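## Task

Take the 96-well plate out of plate nest N1 and place it in the blue bin marked GENERAL, one of three look-alike bins. The plate must end up entirely inside that bin and stay there with no support from the robot. All three bins must be standing upright at the end, and the gripper must have released the plate and pulled away.

## Robot and tools

ROBOT. One arm with five joints (waist, shoulder, elbow, wrist pitch, wrist roll) and a two-finger gripper. Because there are only five joints, the flange axis can lean toward or away from the base but never sideways. The fingers project off to one side of the flange: with the flange pointing straight down they are horizontal, and wrist roll turns them about that axis. The elbow cannot fully straighten.

FRAMES. Every pose is given in the scene frame: origin on the table surface under the arm's base, +z up, +y to the left when facing along +x. The base itself may sit slightly tilted. In the gripper's own frame the fingers point along +x and close along y. The reported end_effector_position is the spot between the finger pads, roughly 2 cm short of the fingertips. Printed positions get less accurate at long reach.

A ROW is 8 numbers: x, y, z in metres (absolute position), then qw, qx, qy, qz (absolute orientation quaternion, w first), then opening. Opening runs from -1 (closed, pads still 0.071 m apart) to +1 (fully open, 0.150 m). Rows are absolute poses, not offsets.

TOOLS.
execute_actions: argument actions, a list holding zero or one item, plus optional pictures (true/false). Empty list: no command, returns the current state with images. An action item is {"rows": [...], "steps": n}: 1 to 15 rows, n from 7 to 15 (default 15); each step lasts 1/30 s and uses one row, the last row repeating if rows run out. A wait item is {"steps": n} with n up to 300, counted from the previous result, so your thinking time is included. A call is refused outright if any target lies more than 0.6 m from the last reported position along any gripper axis.
move: target is one row; speed in m/s from 0.002 to 0.5 (default 0.25), and rotation is capped at twice that value in rad/s. It drives a straight-line path lasting 0.5 to 10 s (cut off at 10 s), turning the short way round. The opening is commanded when the move begins. It does not avoid obstacles, the hand can lag, drift or overshoot the nominal speed (most near full reach), and with a tilted gripper a straight path that holds orientation often fails. The result adds a move: line: done (settled close to target), off_target, moving, held (last step blocked) or fault, plus the limits that applied (paced = pose was clipped; held = some steps were blocked, after which motion can suddenly speed up), and the remaining distance.
wait: seconds from 0 to 10; sends nothing new.
zoom_image: camera (cam_head_left, cam_head_right, cam_high, cam_low each 672x504; cam_wrist 616x616) and region [x0, y0, x1, y1] in pixels from the top-left corner, at most 504 by 504.
finished_scene: scene, the number of the scene you are in. Irreversible; the result says whether the goal was met. Answering without any tool call ends everything.

MOTION DETAILS. Each control step the commanded pose is limited to 70 mm and 16 degrees away from the measured pose. When an action ends the arm only continues to the last limited pose, so distant targets need several calls; check the result and send the remainder. Each result is taken 7 steps before its action finishes; those 7 steps then run while you think, and the simulation keeps running as you write. Only results with nothing pending show a Hand target line.

RESULT LINES. The state line gives the gripper pose and linear/angular velocities. Joint positions and Joint velocities list waist, shoulder, elbow, wrist pitch, wrist roll (rad, rad/s) then the pad gap (m, m/s). Joint ranges: waist -6.283 to 6.283, shoulder -2.059 to 2.094, elbow -3.927 to 0.192, wrist pitch -1.693 to 3.142, wrist roll -6.283 to 6.283. A pose unreachable line means the clearance check (which treats the base mount as arm) altered or stopped the command; HELD flags the affected steps. grip_measured reports the finger opening on the command scale, with a constant error up to about 0.025. To keep hold of an object, command an opening at least 0.04 below grip_measured. Each pad pushes up to about 20 N; closing fast squeezes harder and can even spring the fingers open.

CAUTIONS. Contacts are harder at higher speed and when the target lies deeper past the contact point. If a joint's contact torque reaches its limit (waist 44, shoulder 44, elbow 26.4, wrist pitch 17.6, wrist roll 17.6 N m, carried load included), the arm halts, backs that joint off, freezes for 10 s and drops the rest of the call. Holding loads warms the motors: a MOTOR HOT warning appears at 65 °C and at 80 °C the brakes lock until cool (OVER-TEMPERATURE FAULT). An arm blocked by an object tends to keep pushing until commanded otherwise. Occasional outside tugs may act on a held plate or loose items. Never drop the plate, knock a bin over, or push anything off the table; open the fingers only when the plate lies completely within the bin, then lift away.

Each tool is called after ">>>" by a JSON object that holds its "method" and its "body", one argument or row to a line.

## Session

>>> {"method": "execute_actions", "body": {
  "actions": []
}}

Scene clock: 0.00 s of 8400.00 s.
end_effector_position=(+0.2311, -0.0902, +0.1377) grip_measured=+1.00 end_effector_quat_wxyz=(+0.847, -0.092, +0.079, -0.517) end_effector_velocity=(+0.000, -0.000, +0.000) end_effector_angular_velocity=(-0.000, -0.000, -0.001)
Joint positions: [ 0.26   0.012 -0.002  0.235  1.342  0.15 ]
Joint velocities: [-0.001  0.    -0.    -0.     0.001  0.   ]
Hand target: +0.231, -0.090, +0.138; +0.847, -0.092, +0.079, -0.517

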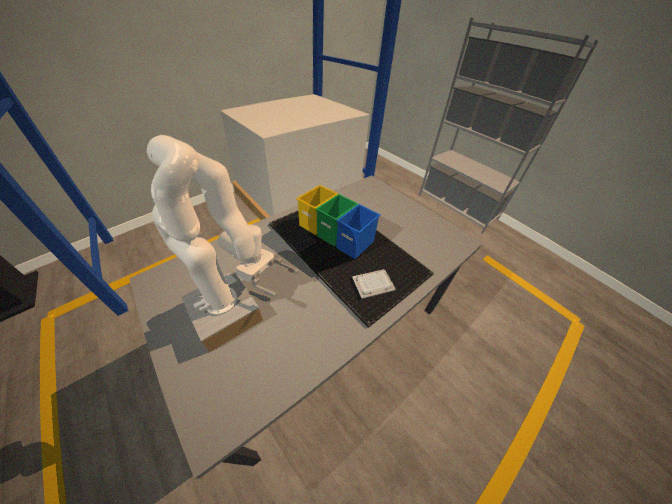

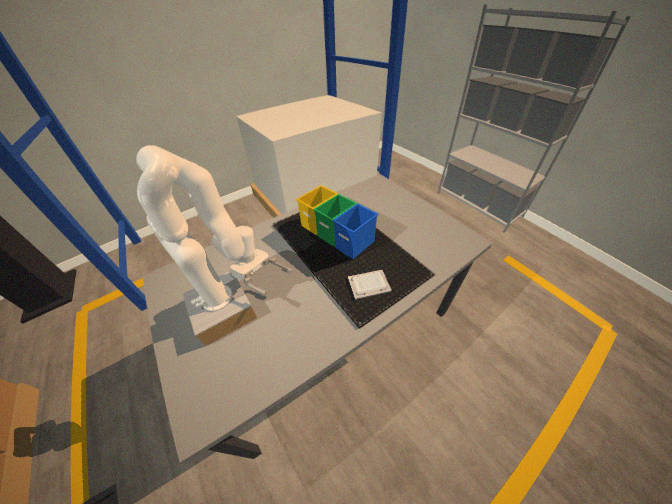

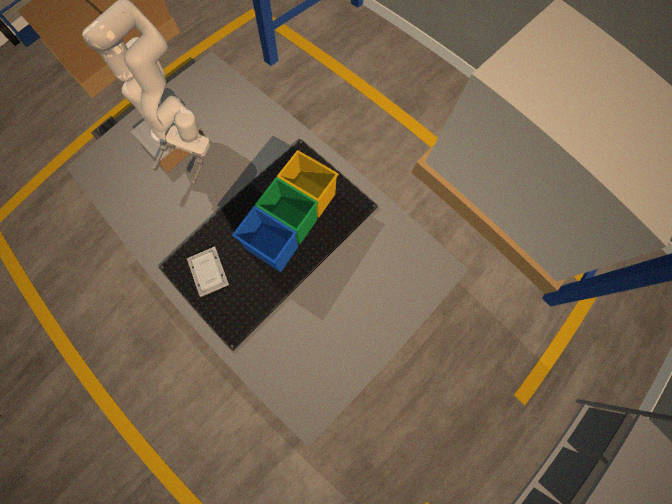

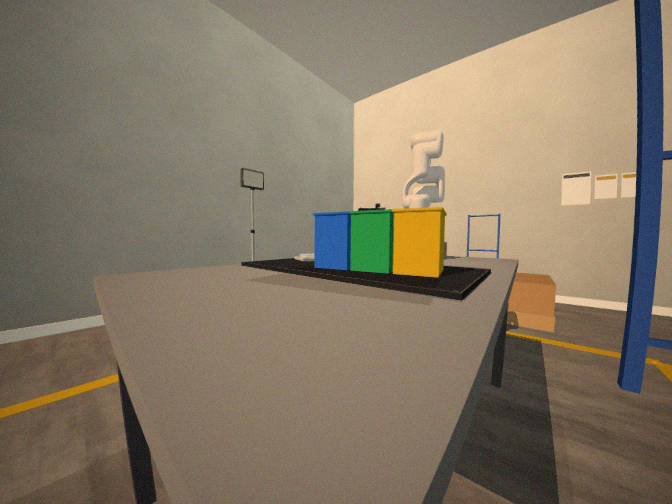

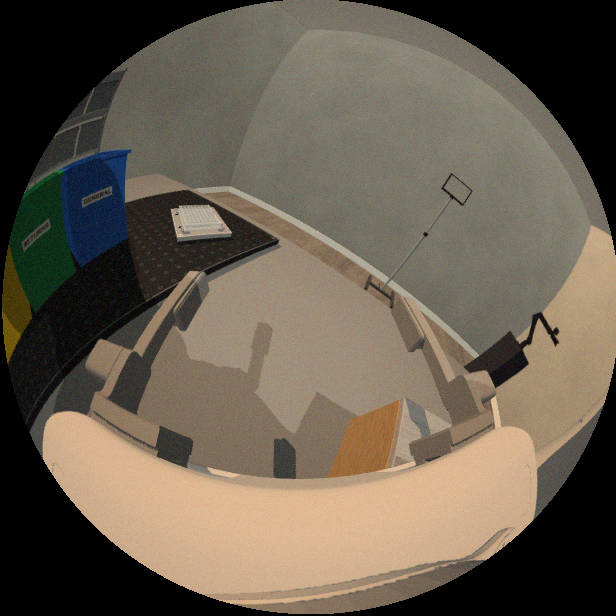

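>>> {"method": "move", "body": {
  "target": [0.36,-0.1,0.1,1,0,0,0,1]
}}

Scene clock: 3.13 s of 8400.00 s.
end_effector_position=(+0.3595, -0.1001, +0.0998) grip_measured=+1.00 end_effector_quat_wxyz=(+1.000, -0.005, +0.002, -0.000) end_effector_velocity=(+0.001, +0.000, -0.000) end_effector_angular_velocity=(-0.000, -0.000, +0.007)
Joint positions: [-0.43   0.45  -0.191 -0.248 -0.443  0.15 ]
Joint velocities: [-0.002  0.002 -0.004  0.002 -0.009  0.   ]
Hand target: +0.360, -0.100, +0.100; +1.000, -0.005, +0.002, +0.000
Off the commanded pose: 0.001 m, 1 deg.
Kept back: nothing.
move: done

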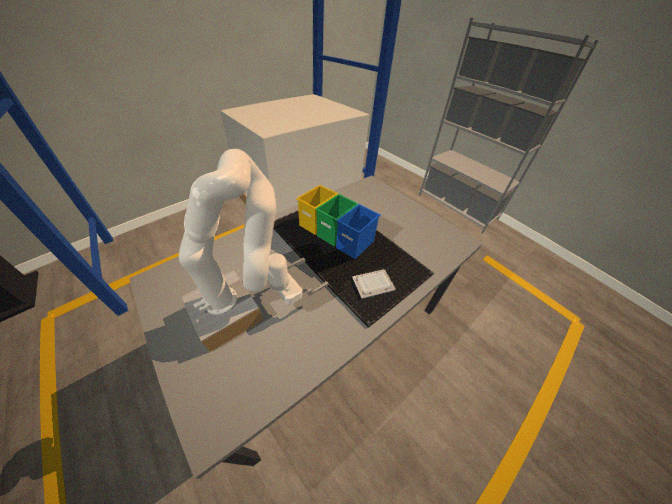

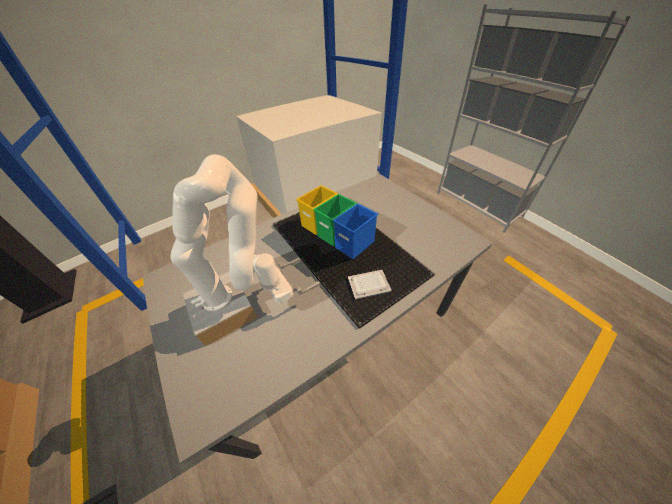

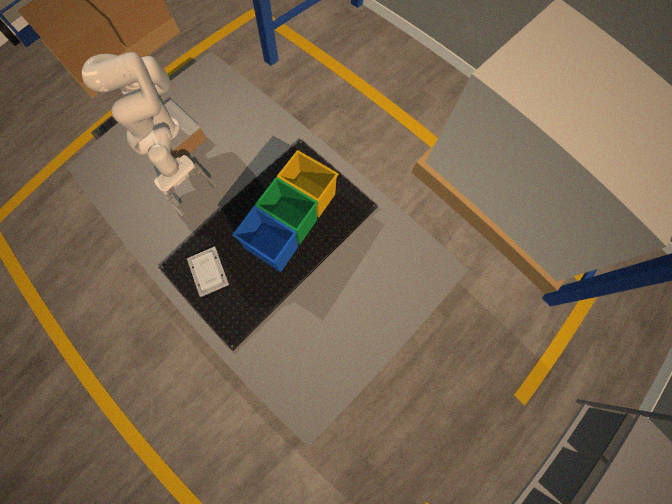

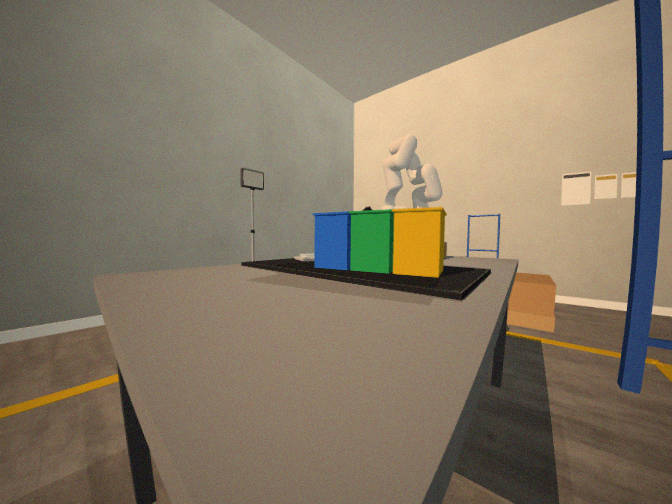

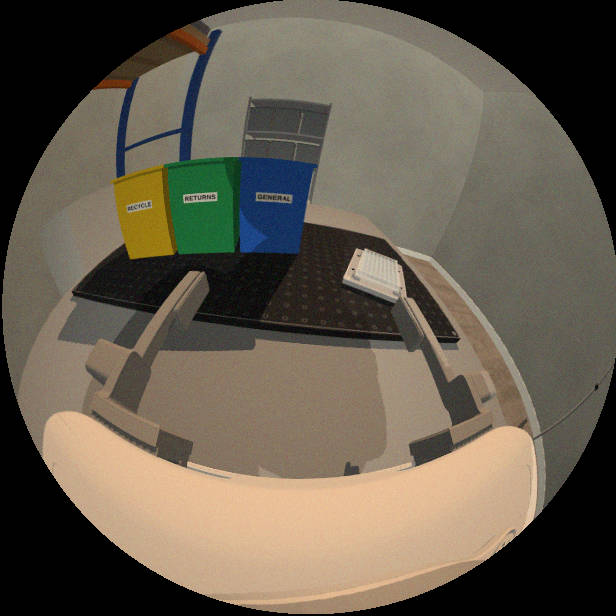

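>>> {"method": "move", "body": {
  "target": [0.48,-0.17,0.09,0.978,0,0,-0.208,1]
}}

Scene clock: 4.90 s of 8400.00 s.
end_effector_position=(+0.4798, -0.1696, +0.0899) grip_measured=+1.00 end_effector_quat_wxyz=(+0.978, -0.006, +0.001, -0.208) end_effector_velocity=(+0.003, -0.001, +0.001) end_effector_angular_velocity=(-0.001, -0.003, -0.004)
Joint positions: [-0.294  0.571 -0.601  0.04   0.112  0.15 ]
Joint velocities: [ 0.     0.003 -0.008  0.003  0.004  0.   ]
Hand target: +0.480, -0.170, +0.090; +0.978, -0.006, +0.001, -0.208
Off the commanded pose: 0.000 m, 1 deg.
Kept back: nothing.
move: done

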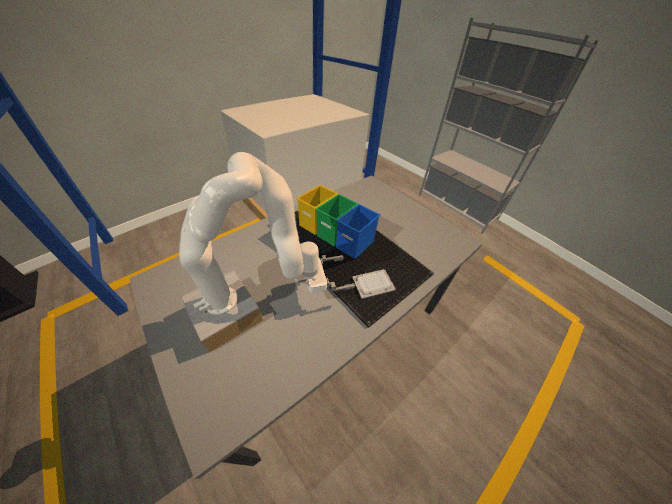

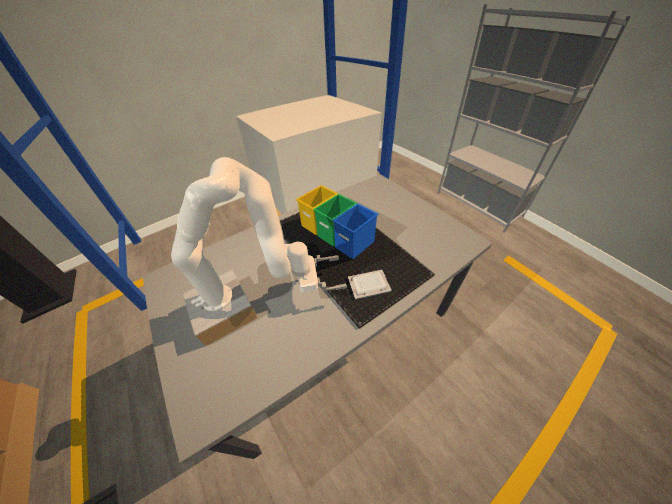

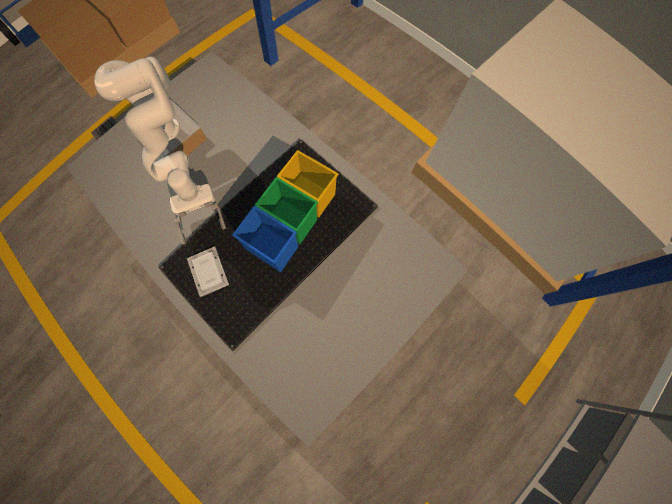

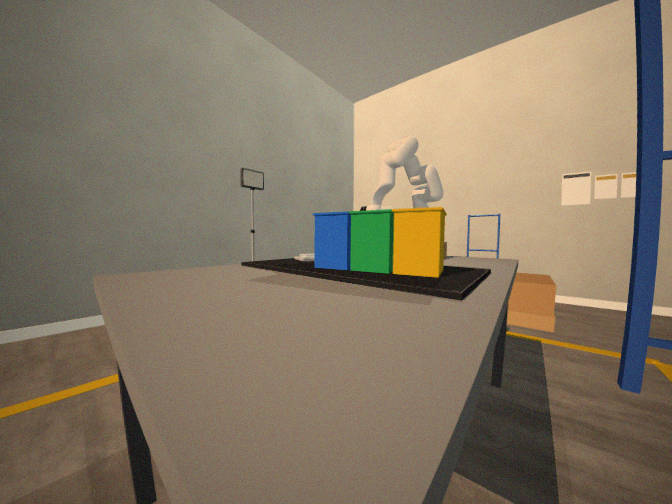

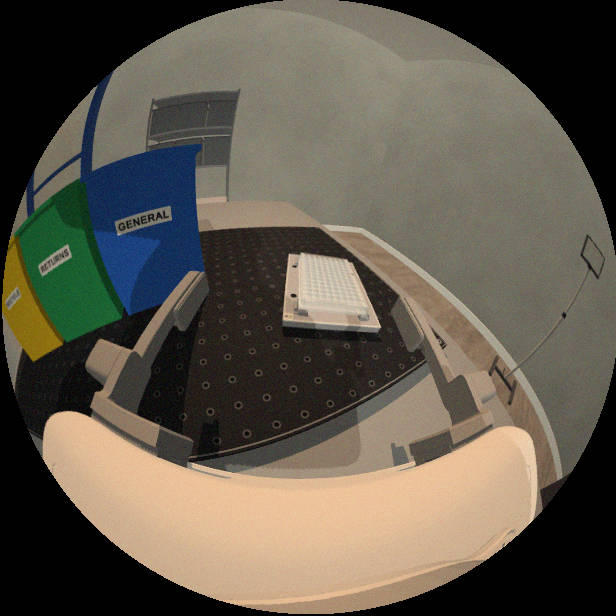

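>>> {"method": "move", "body": {
  "target": [0.565,-0.225,0.08,0.978,0,0,-0.208,1]
}}

Scene clock: 6.33 s of 8400.00 s.
end_effector_position=(+0.5648, -0.2247, +0.0800) grip_measured=+1.00 end_effector_quat_wxyz=(+0.978, -0.006, +0.001, -0.208) end_effector_velocity=(+0.002, -0.000, +0.001) end_effector_angular_velocity=(-0.001, -0.002, +0.000)
Joint positions: [-0.352  0.736 -0.968  0.242  0.054  0.15 ]
Joint velocities: [ 0.001  0.003 -0.007  0.002  0.     0.   ]
Hand target: +0.565, -0.225, +0.080; +0.978, -0.006, +0.001, -0.208
Off the commanded pose: 0.000 m, 1 deg.
Kept back: nothing.
move: done

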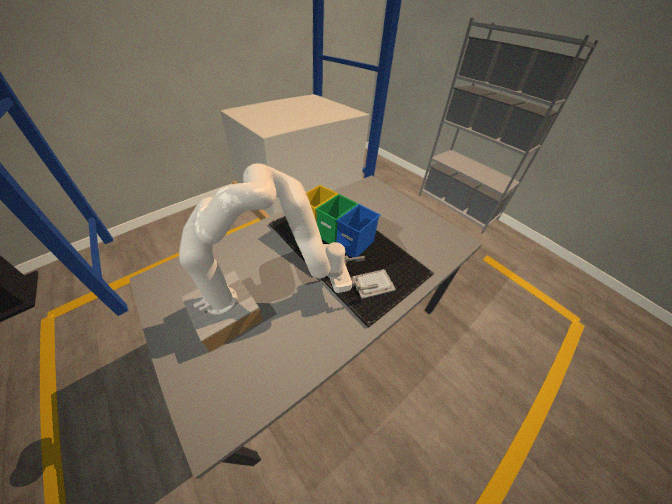

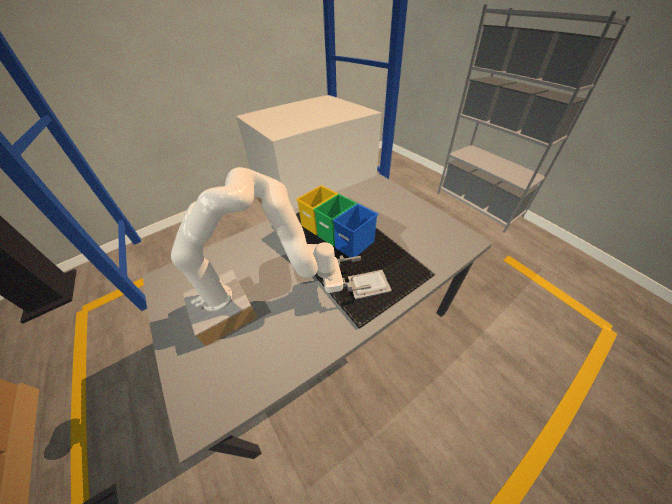

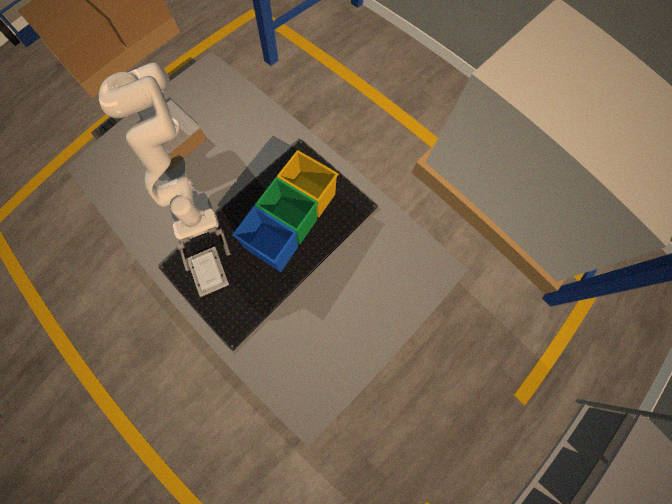

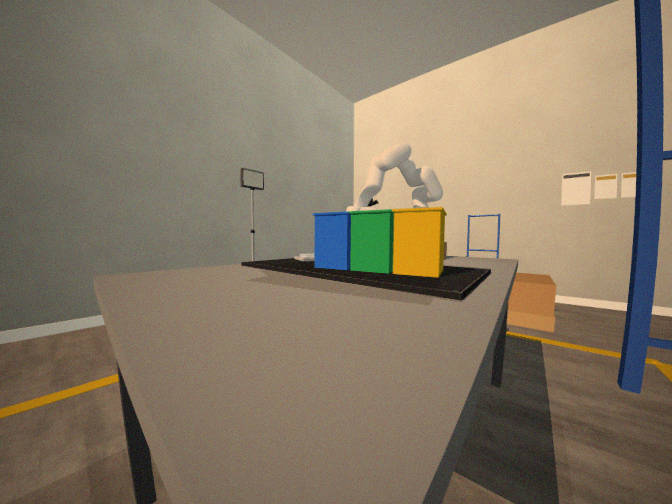

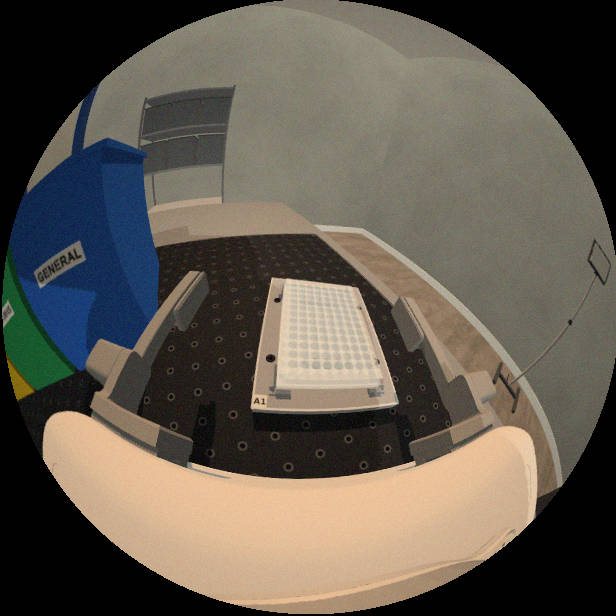

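>>> {"method": "move", "body": {
  "target": [0.627,-0.258,0.045,0.978,0,0,-0.208,1],
  "speed": 0.1
}}

>>> {"method": "zoom_image", "body": {
  "camera": "cam_low",
  "region": [240,200,400,300]
}}

Scene clock: 9.20 s of 8400.00 s.
end_effector_position=(+0.6268, -0.2578, +0.0451) grip_measured=+1.00 end_effector_quat_wxyz=(+0.978, -0.006, +0.001, -0.208) end_effector_velocity=(+0.001, -0.001, -0.001) end_effector_angular_velocity=(+0.000, +0.000, +0.000)
Joint positions: [-0.368  0.962 -1.312  0.36   0.038  0.15 ]
Joint velocities: [-0.     0.005 -0.008  0.003 -0.001  0.   ]
Hand target: +0.627, -0.258, +0.045; +0.978, -0.006, +0.001, -0.208
Off the commanded pose: 0.000 m, 1 deg.
Kept back: nothing.
move: done

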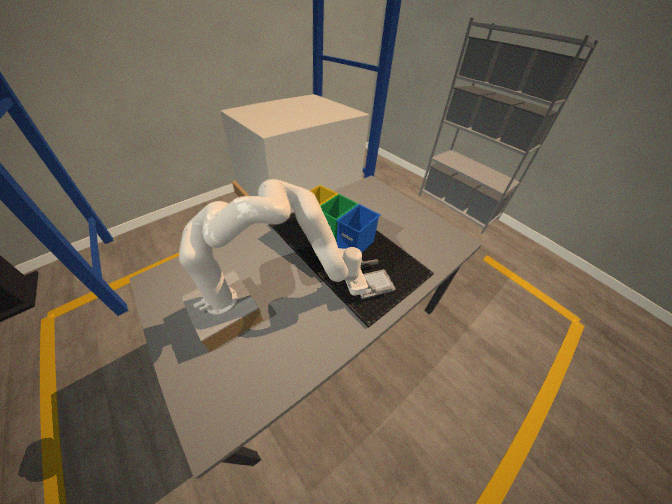

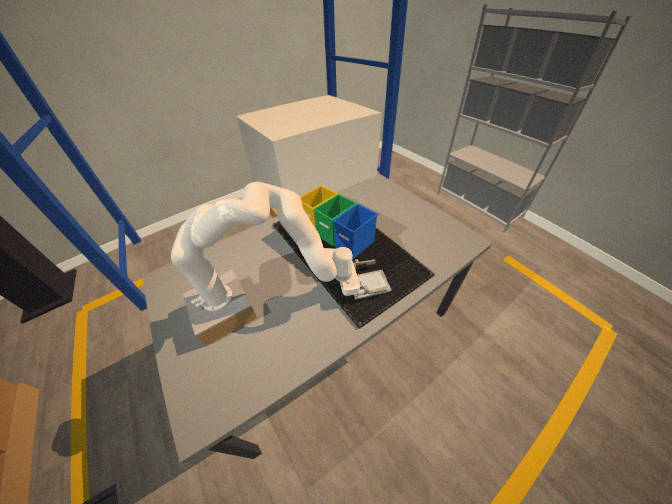

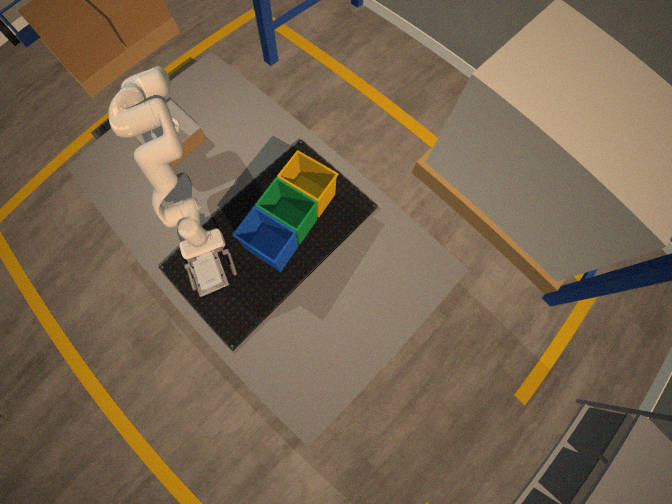

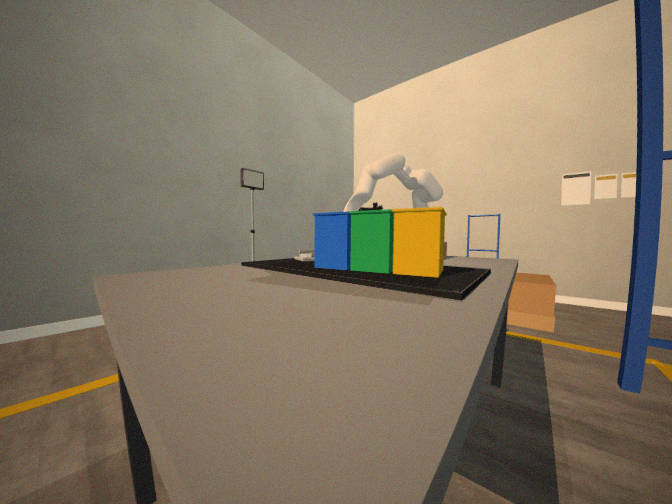

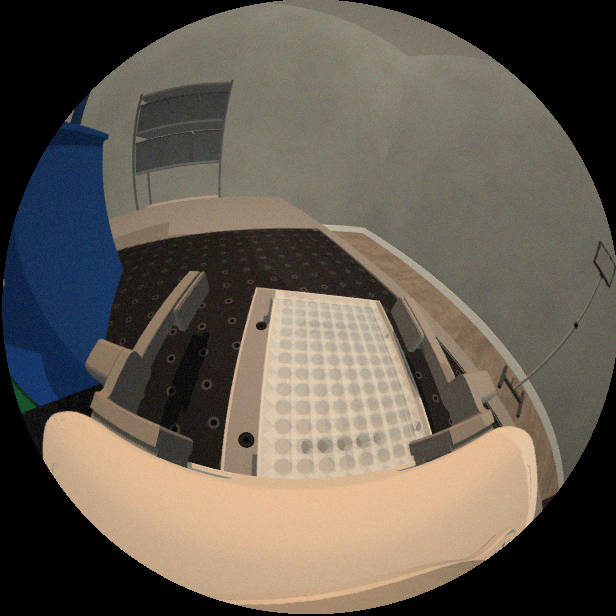

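Region (240, 200, 400, 300) of cam_low's 672x504 image, scaled by 3.150, with more detail than that image has; it fills the top 315 rows of this view, and the rest is white.

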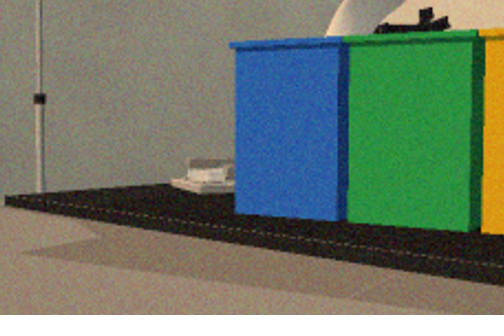

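>>> {"method": "move", "body": {
  "target": [0.619,-0.276,0.034,0.978,0,0,-0.208,1],
  "speed": 0.05
}}

>>> {"method": "zoom_image", "body": {
  "camera": "cam_head_left",
  "region": [320,240,420,310]
}}

Scene clock: 10.33 s of 8400.00 s.
end_effector_position=(+0.6197, -0.2757, +0.0349) grip_measured=+1.00 end_effector_quat_wxyz=(+0.978, -0.006, +0.000, -0.208) end_effector_velocity=(-0.000, -0.001, -0.001) end_effector_angular_velocity=(+0.000, +0.000, +0.000)
Joint positions: [-0.404  0.994 -1.332  0.347  0.001  0.15 ]
Joint velocities: [-0.002  0.002 -0.002 -0.    -0.002  0.   ]
Hand target: +0.619, -0.276, +0.034; +0.978, -0.006, +0.001, -0.208
Off the commanded pose: 0.001 m, 1 deg.
Kept back: nothing.
move: done

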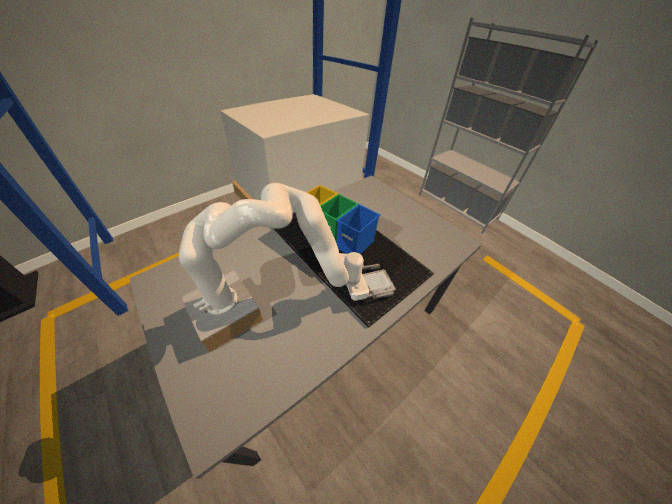

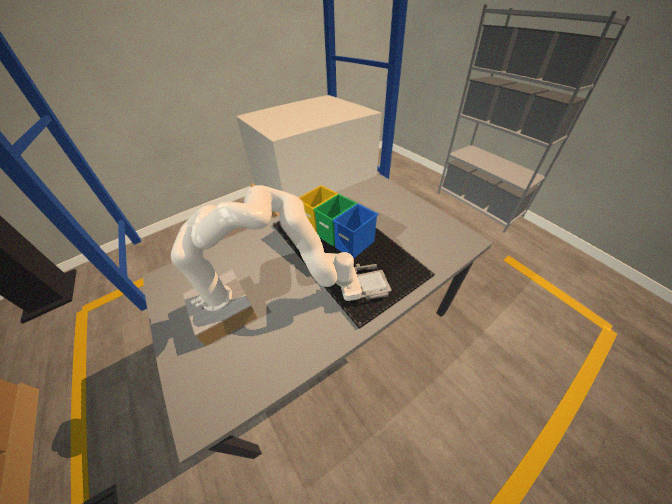

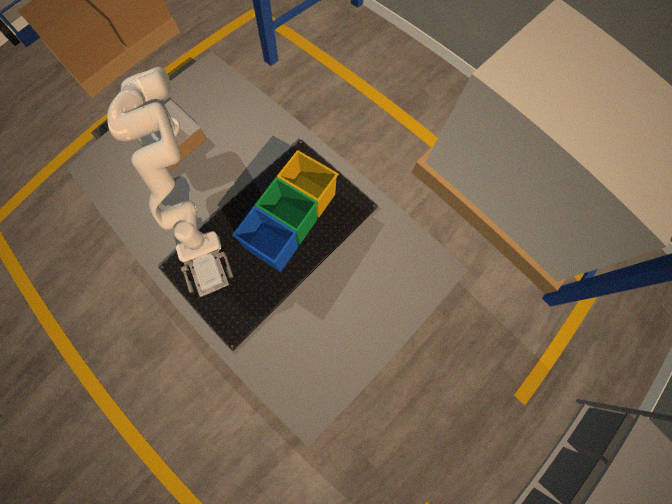

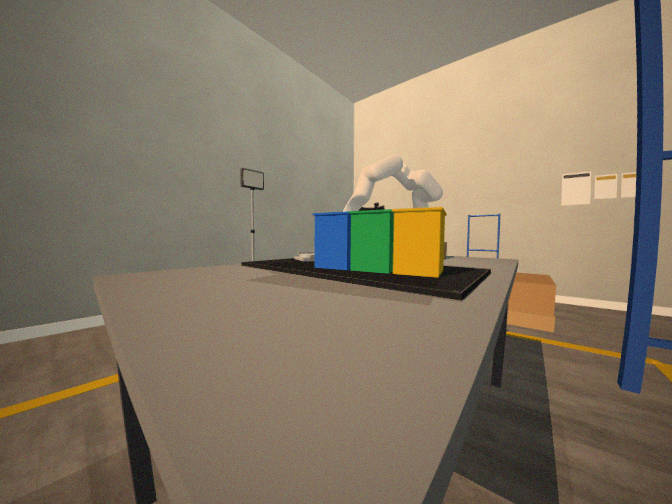

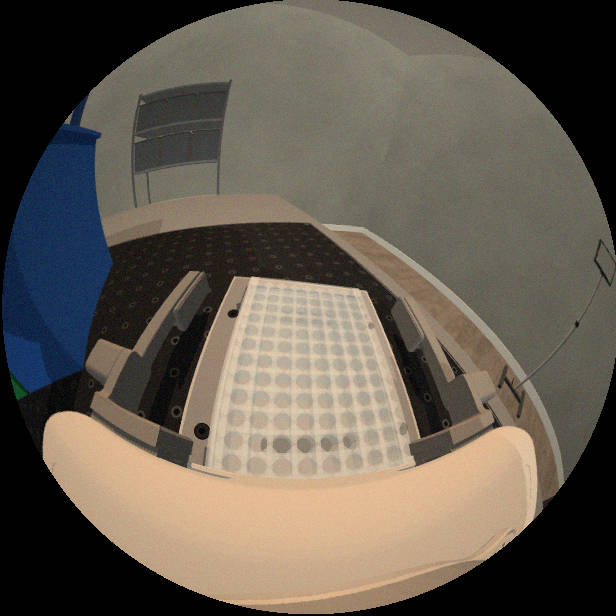

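Region (320, 240, 420, 310) of cam_head_left's 672x504 image, scaled by 5.040, with more detail than that image has; it fills the top 353 rows of this view, and the rest is white.

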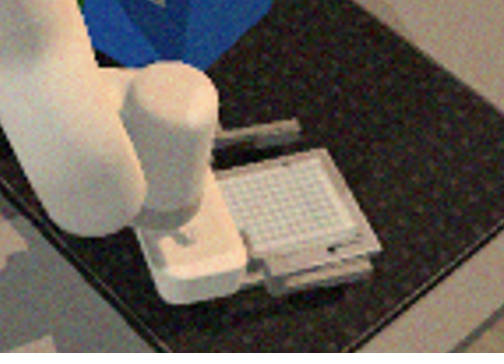

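>>> {"method": "move", "body": {
  "target": [0.619,-0.276,0.022,0.978,0,0,-0.208,1],
  "speed": 0.03
}}

>>> {"method": "move", "body": {
  "target": [0.619,-0.276,0.022,0.978,0,0,-0.208,-0.75]
}}

Scene clock: 11.47 s of 8400.00 s.
end_effector_position=(+0.6272, -0.2801, +0.0367) grip_measured=+1.00 end_effector_quat_wxyz=(+0.978, -0.008, -0.012, -0.209) end_effector_velocity=(-0.003, +0.002, -0.002) end_effector_angular_velocity=(+0.004, +0.010, +0.001)
Joint positions: [-0.406  1.015 -1.362  0.33   0.002  0.15 ]
Joint velocities: [ 0.001 -0.005  0.011  0.005 -0.     0.   ]
Hand target: +0.619, -0.276, +0.022; +0.978, -0.006, +0.001, -0.208
Off the commanded pose: 0.017 m, 2 deg.
Kept back: nothing.
move: off_target

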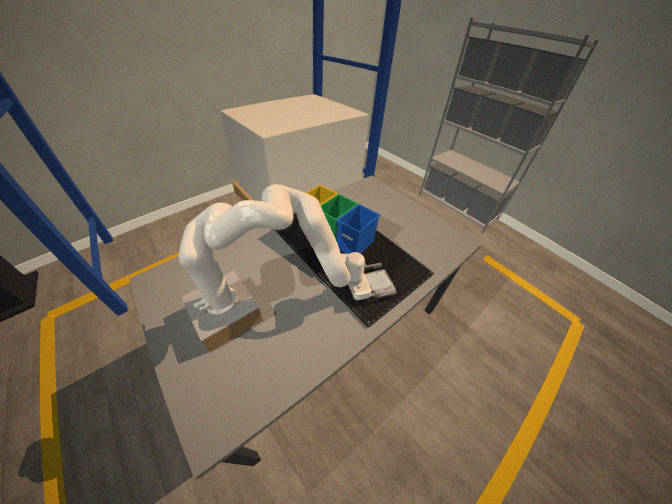

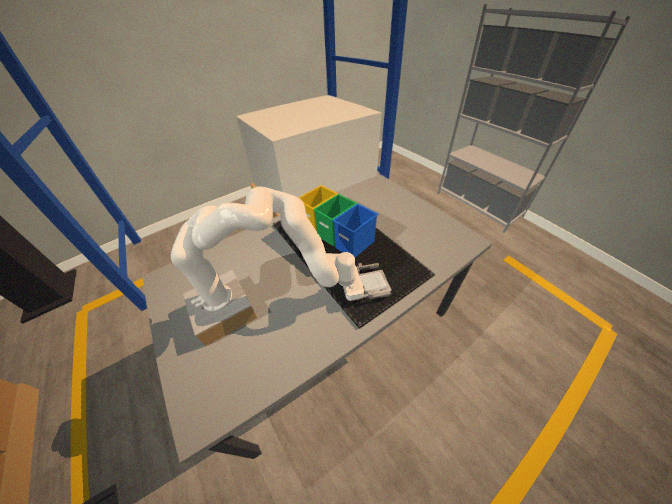

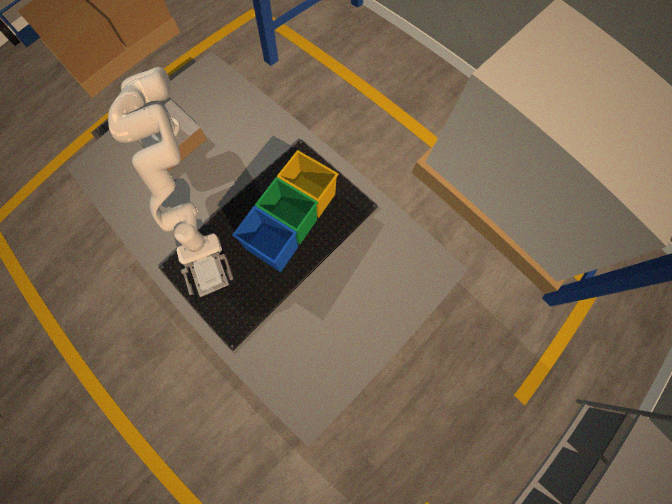

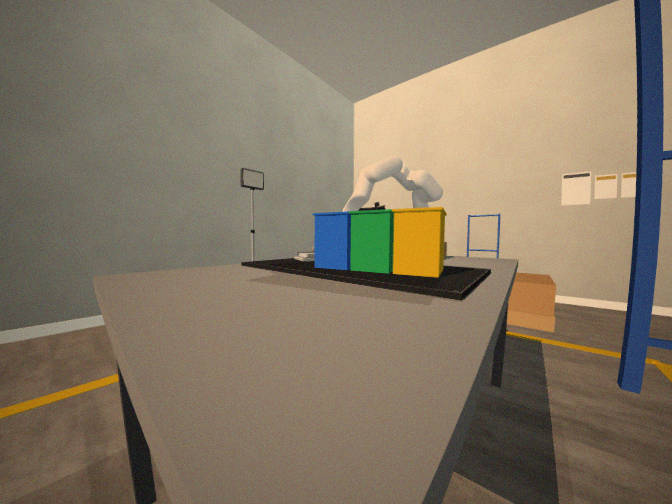

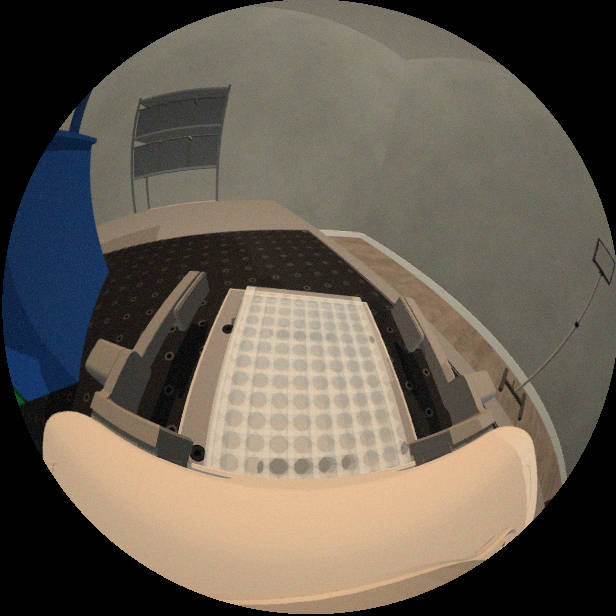

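Scene clock: 12.17 s of 8400.00 s.
end_effector_position=(+0.6277, -0.2783, +0.0369) grip_measured=-0.59 end_effector_quat_wxyz=(+0.978, -0.009, -0.013, -0.207) end_effector_velocity=(+0.000, -0.000, +0.000) end_effector_angular_velocity=(-0.000, -0.001, -0.002)
Joint positions: [-0.403  1.015 -1.36   0.327  0.     0.087]
Joint velocities: [ 0.    -0.     0.    -0.001  0.002 -0.   ]
Hand target: +0.619, -0.276, +0.022; +0.978, -0.006, +0.001, -0.208
Off the commanded pose: 0.017 m, 2 deg.
Kept back: nothing.
move: off_target

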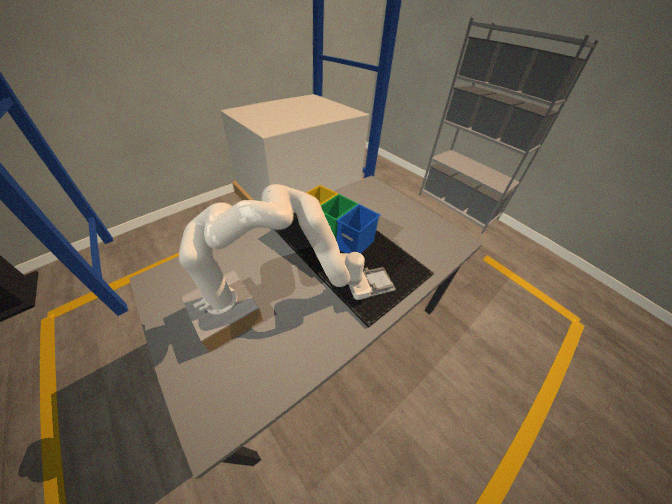

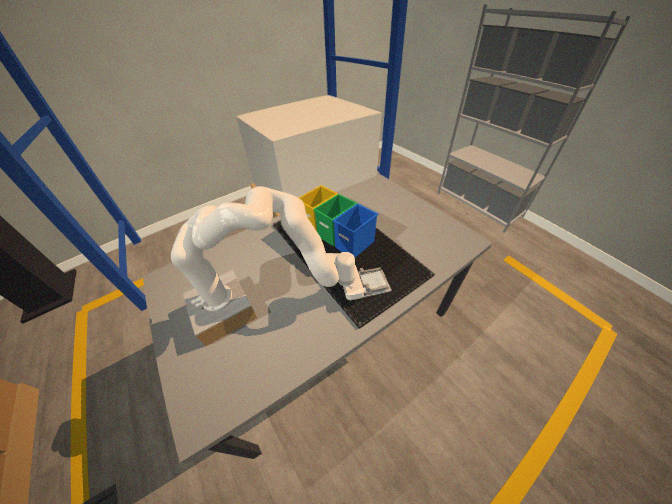

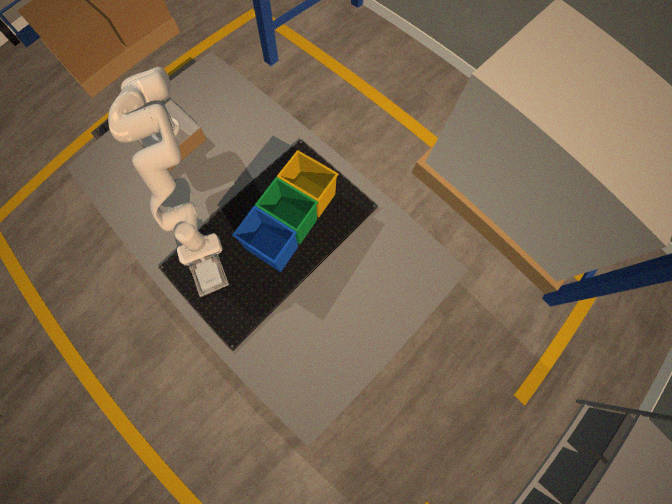

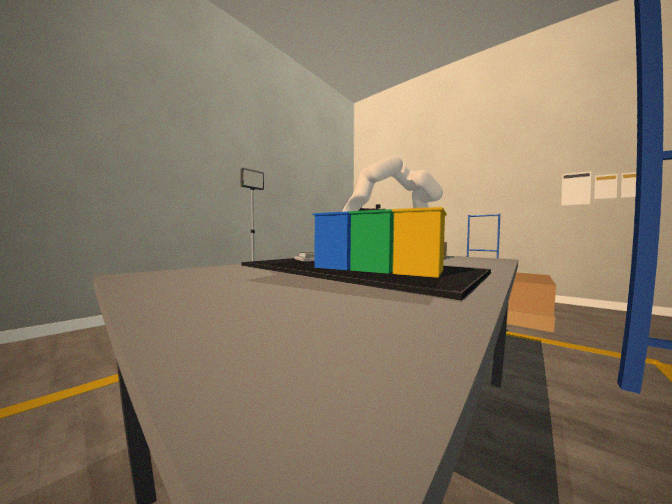

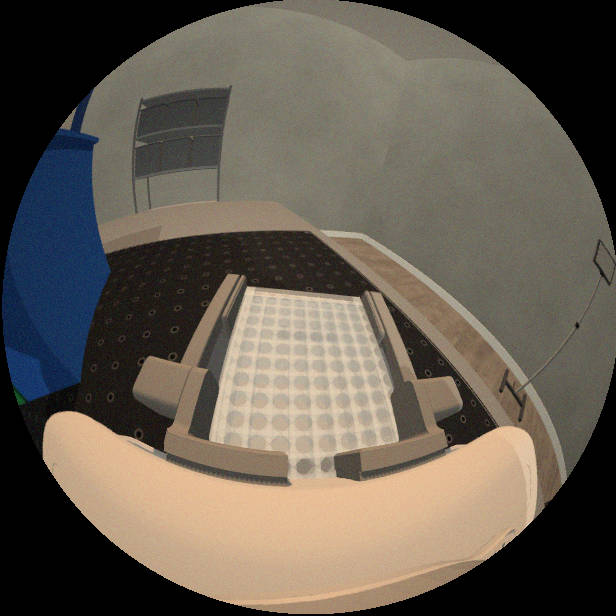

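Gripped. Lift.

>>> {"method": "move", "body": {
  "target": [0.6,-0.2,0.3,0.978,0,0,-0.208,-0.75],
  "speed": 0.15
}}

Scene clock: 14.67 s of 8400.00 s.
end_effector_position=(+0.5998, -0.2001, +0.2995) grip_measured=-0.60 end_effector_quat_wxyz=(+0.978, -0.006, +0.001, -0.208) end_effector_velocity=(+0.001, +0.002, +0.005) end_effector_angular_velocity=(-0.001, -0.005, +0.003)
Joint positions: [-0.285  0.222 -1.009  0.798  0.122  0.087]
Joint velocities: [ 0.003 -0.007 -0.003  0.005  0.     0.   ]
Hand target: +0.600, -0.200, +0.300; +0.978, -0.006, +0.001, -0.208
Off the commanded pose: 0.001 m, 1 deg.
Kept back: nothing.
move: done

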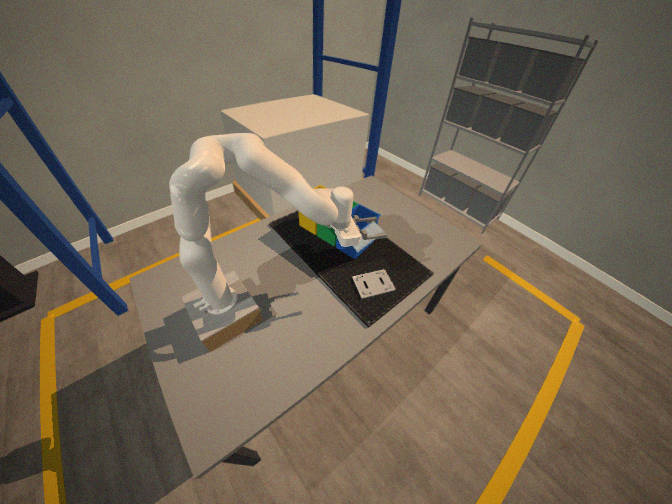

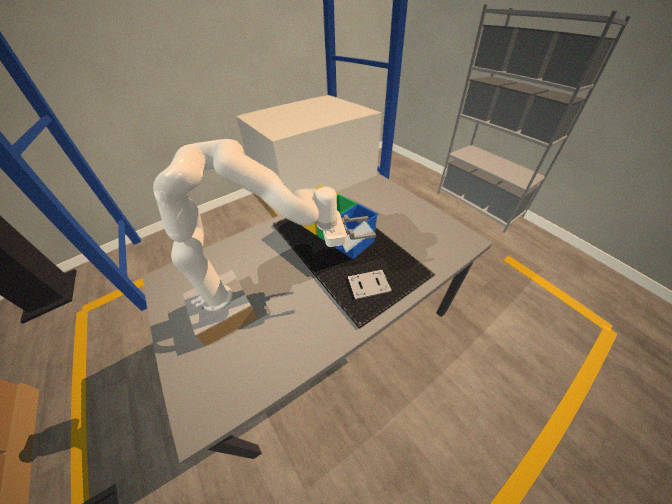

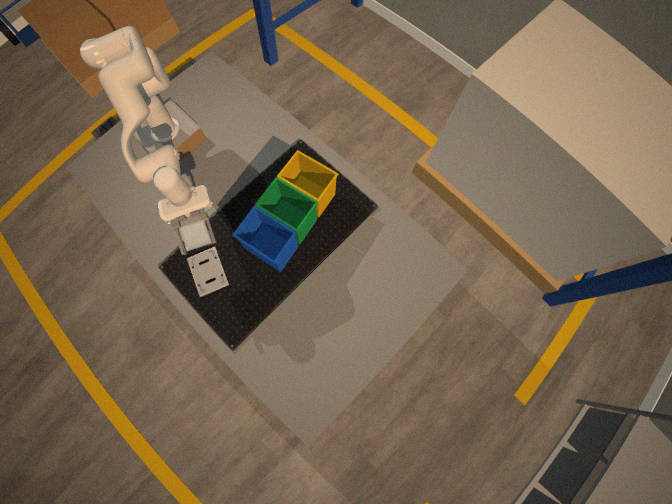

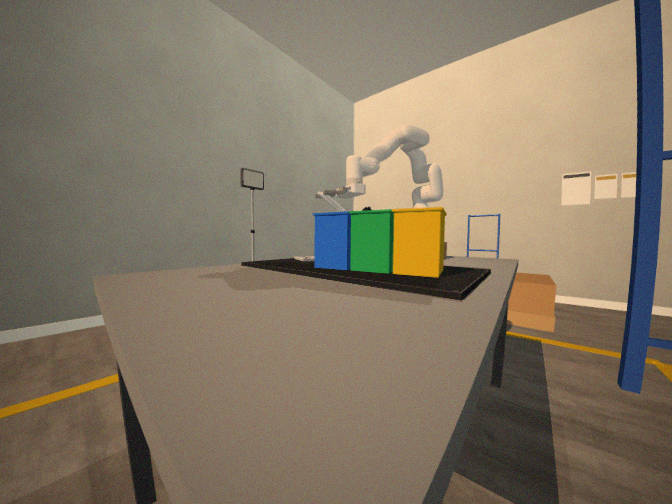

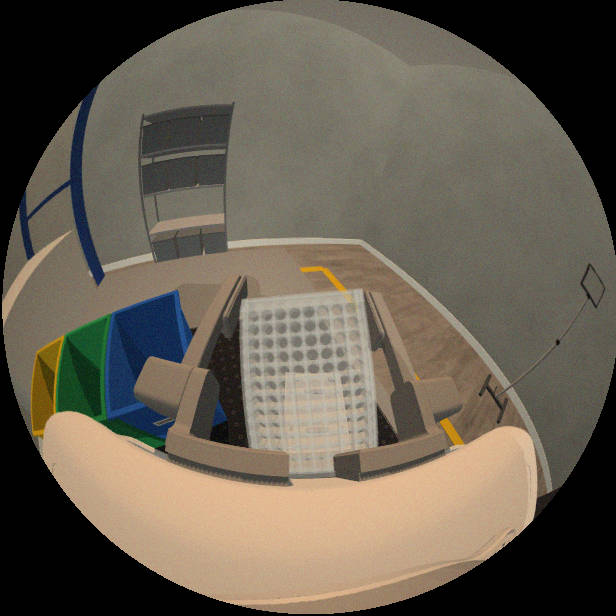

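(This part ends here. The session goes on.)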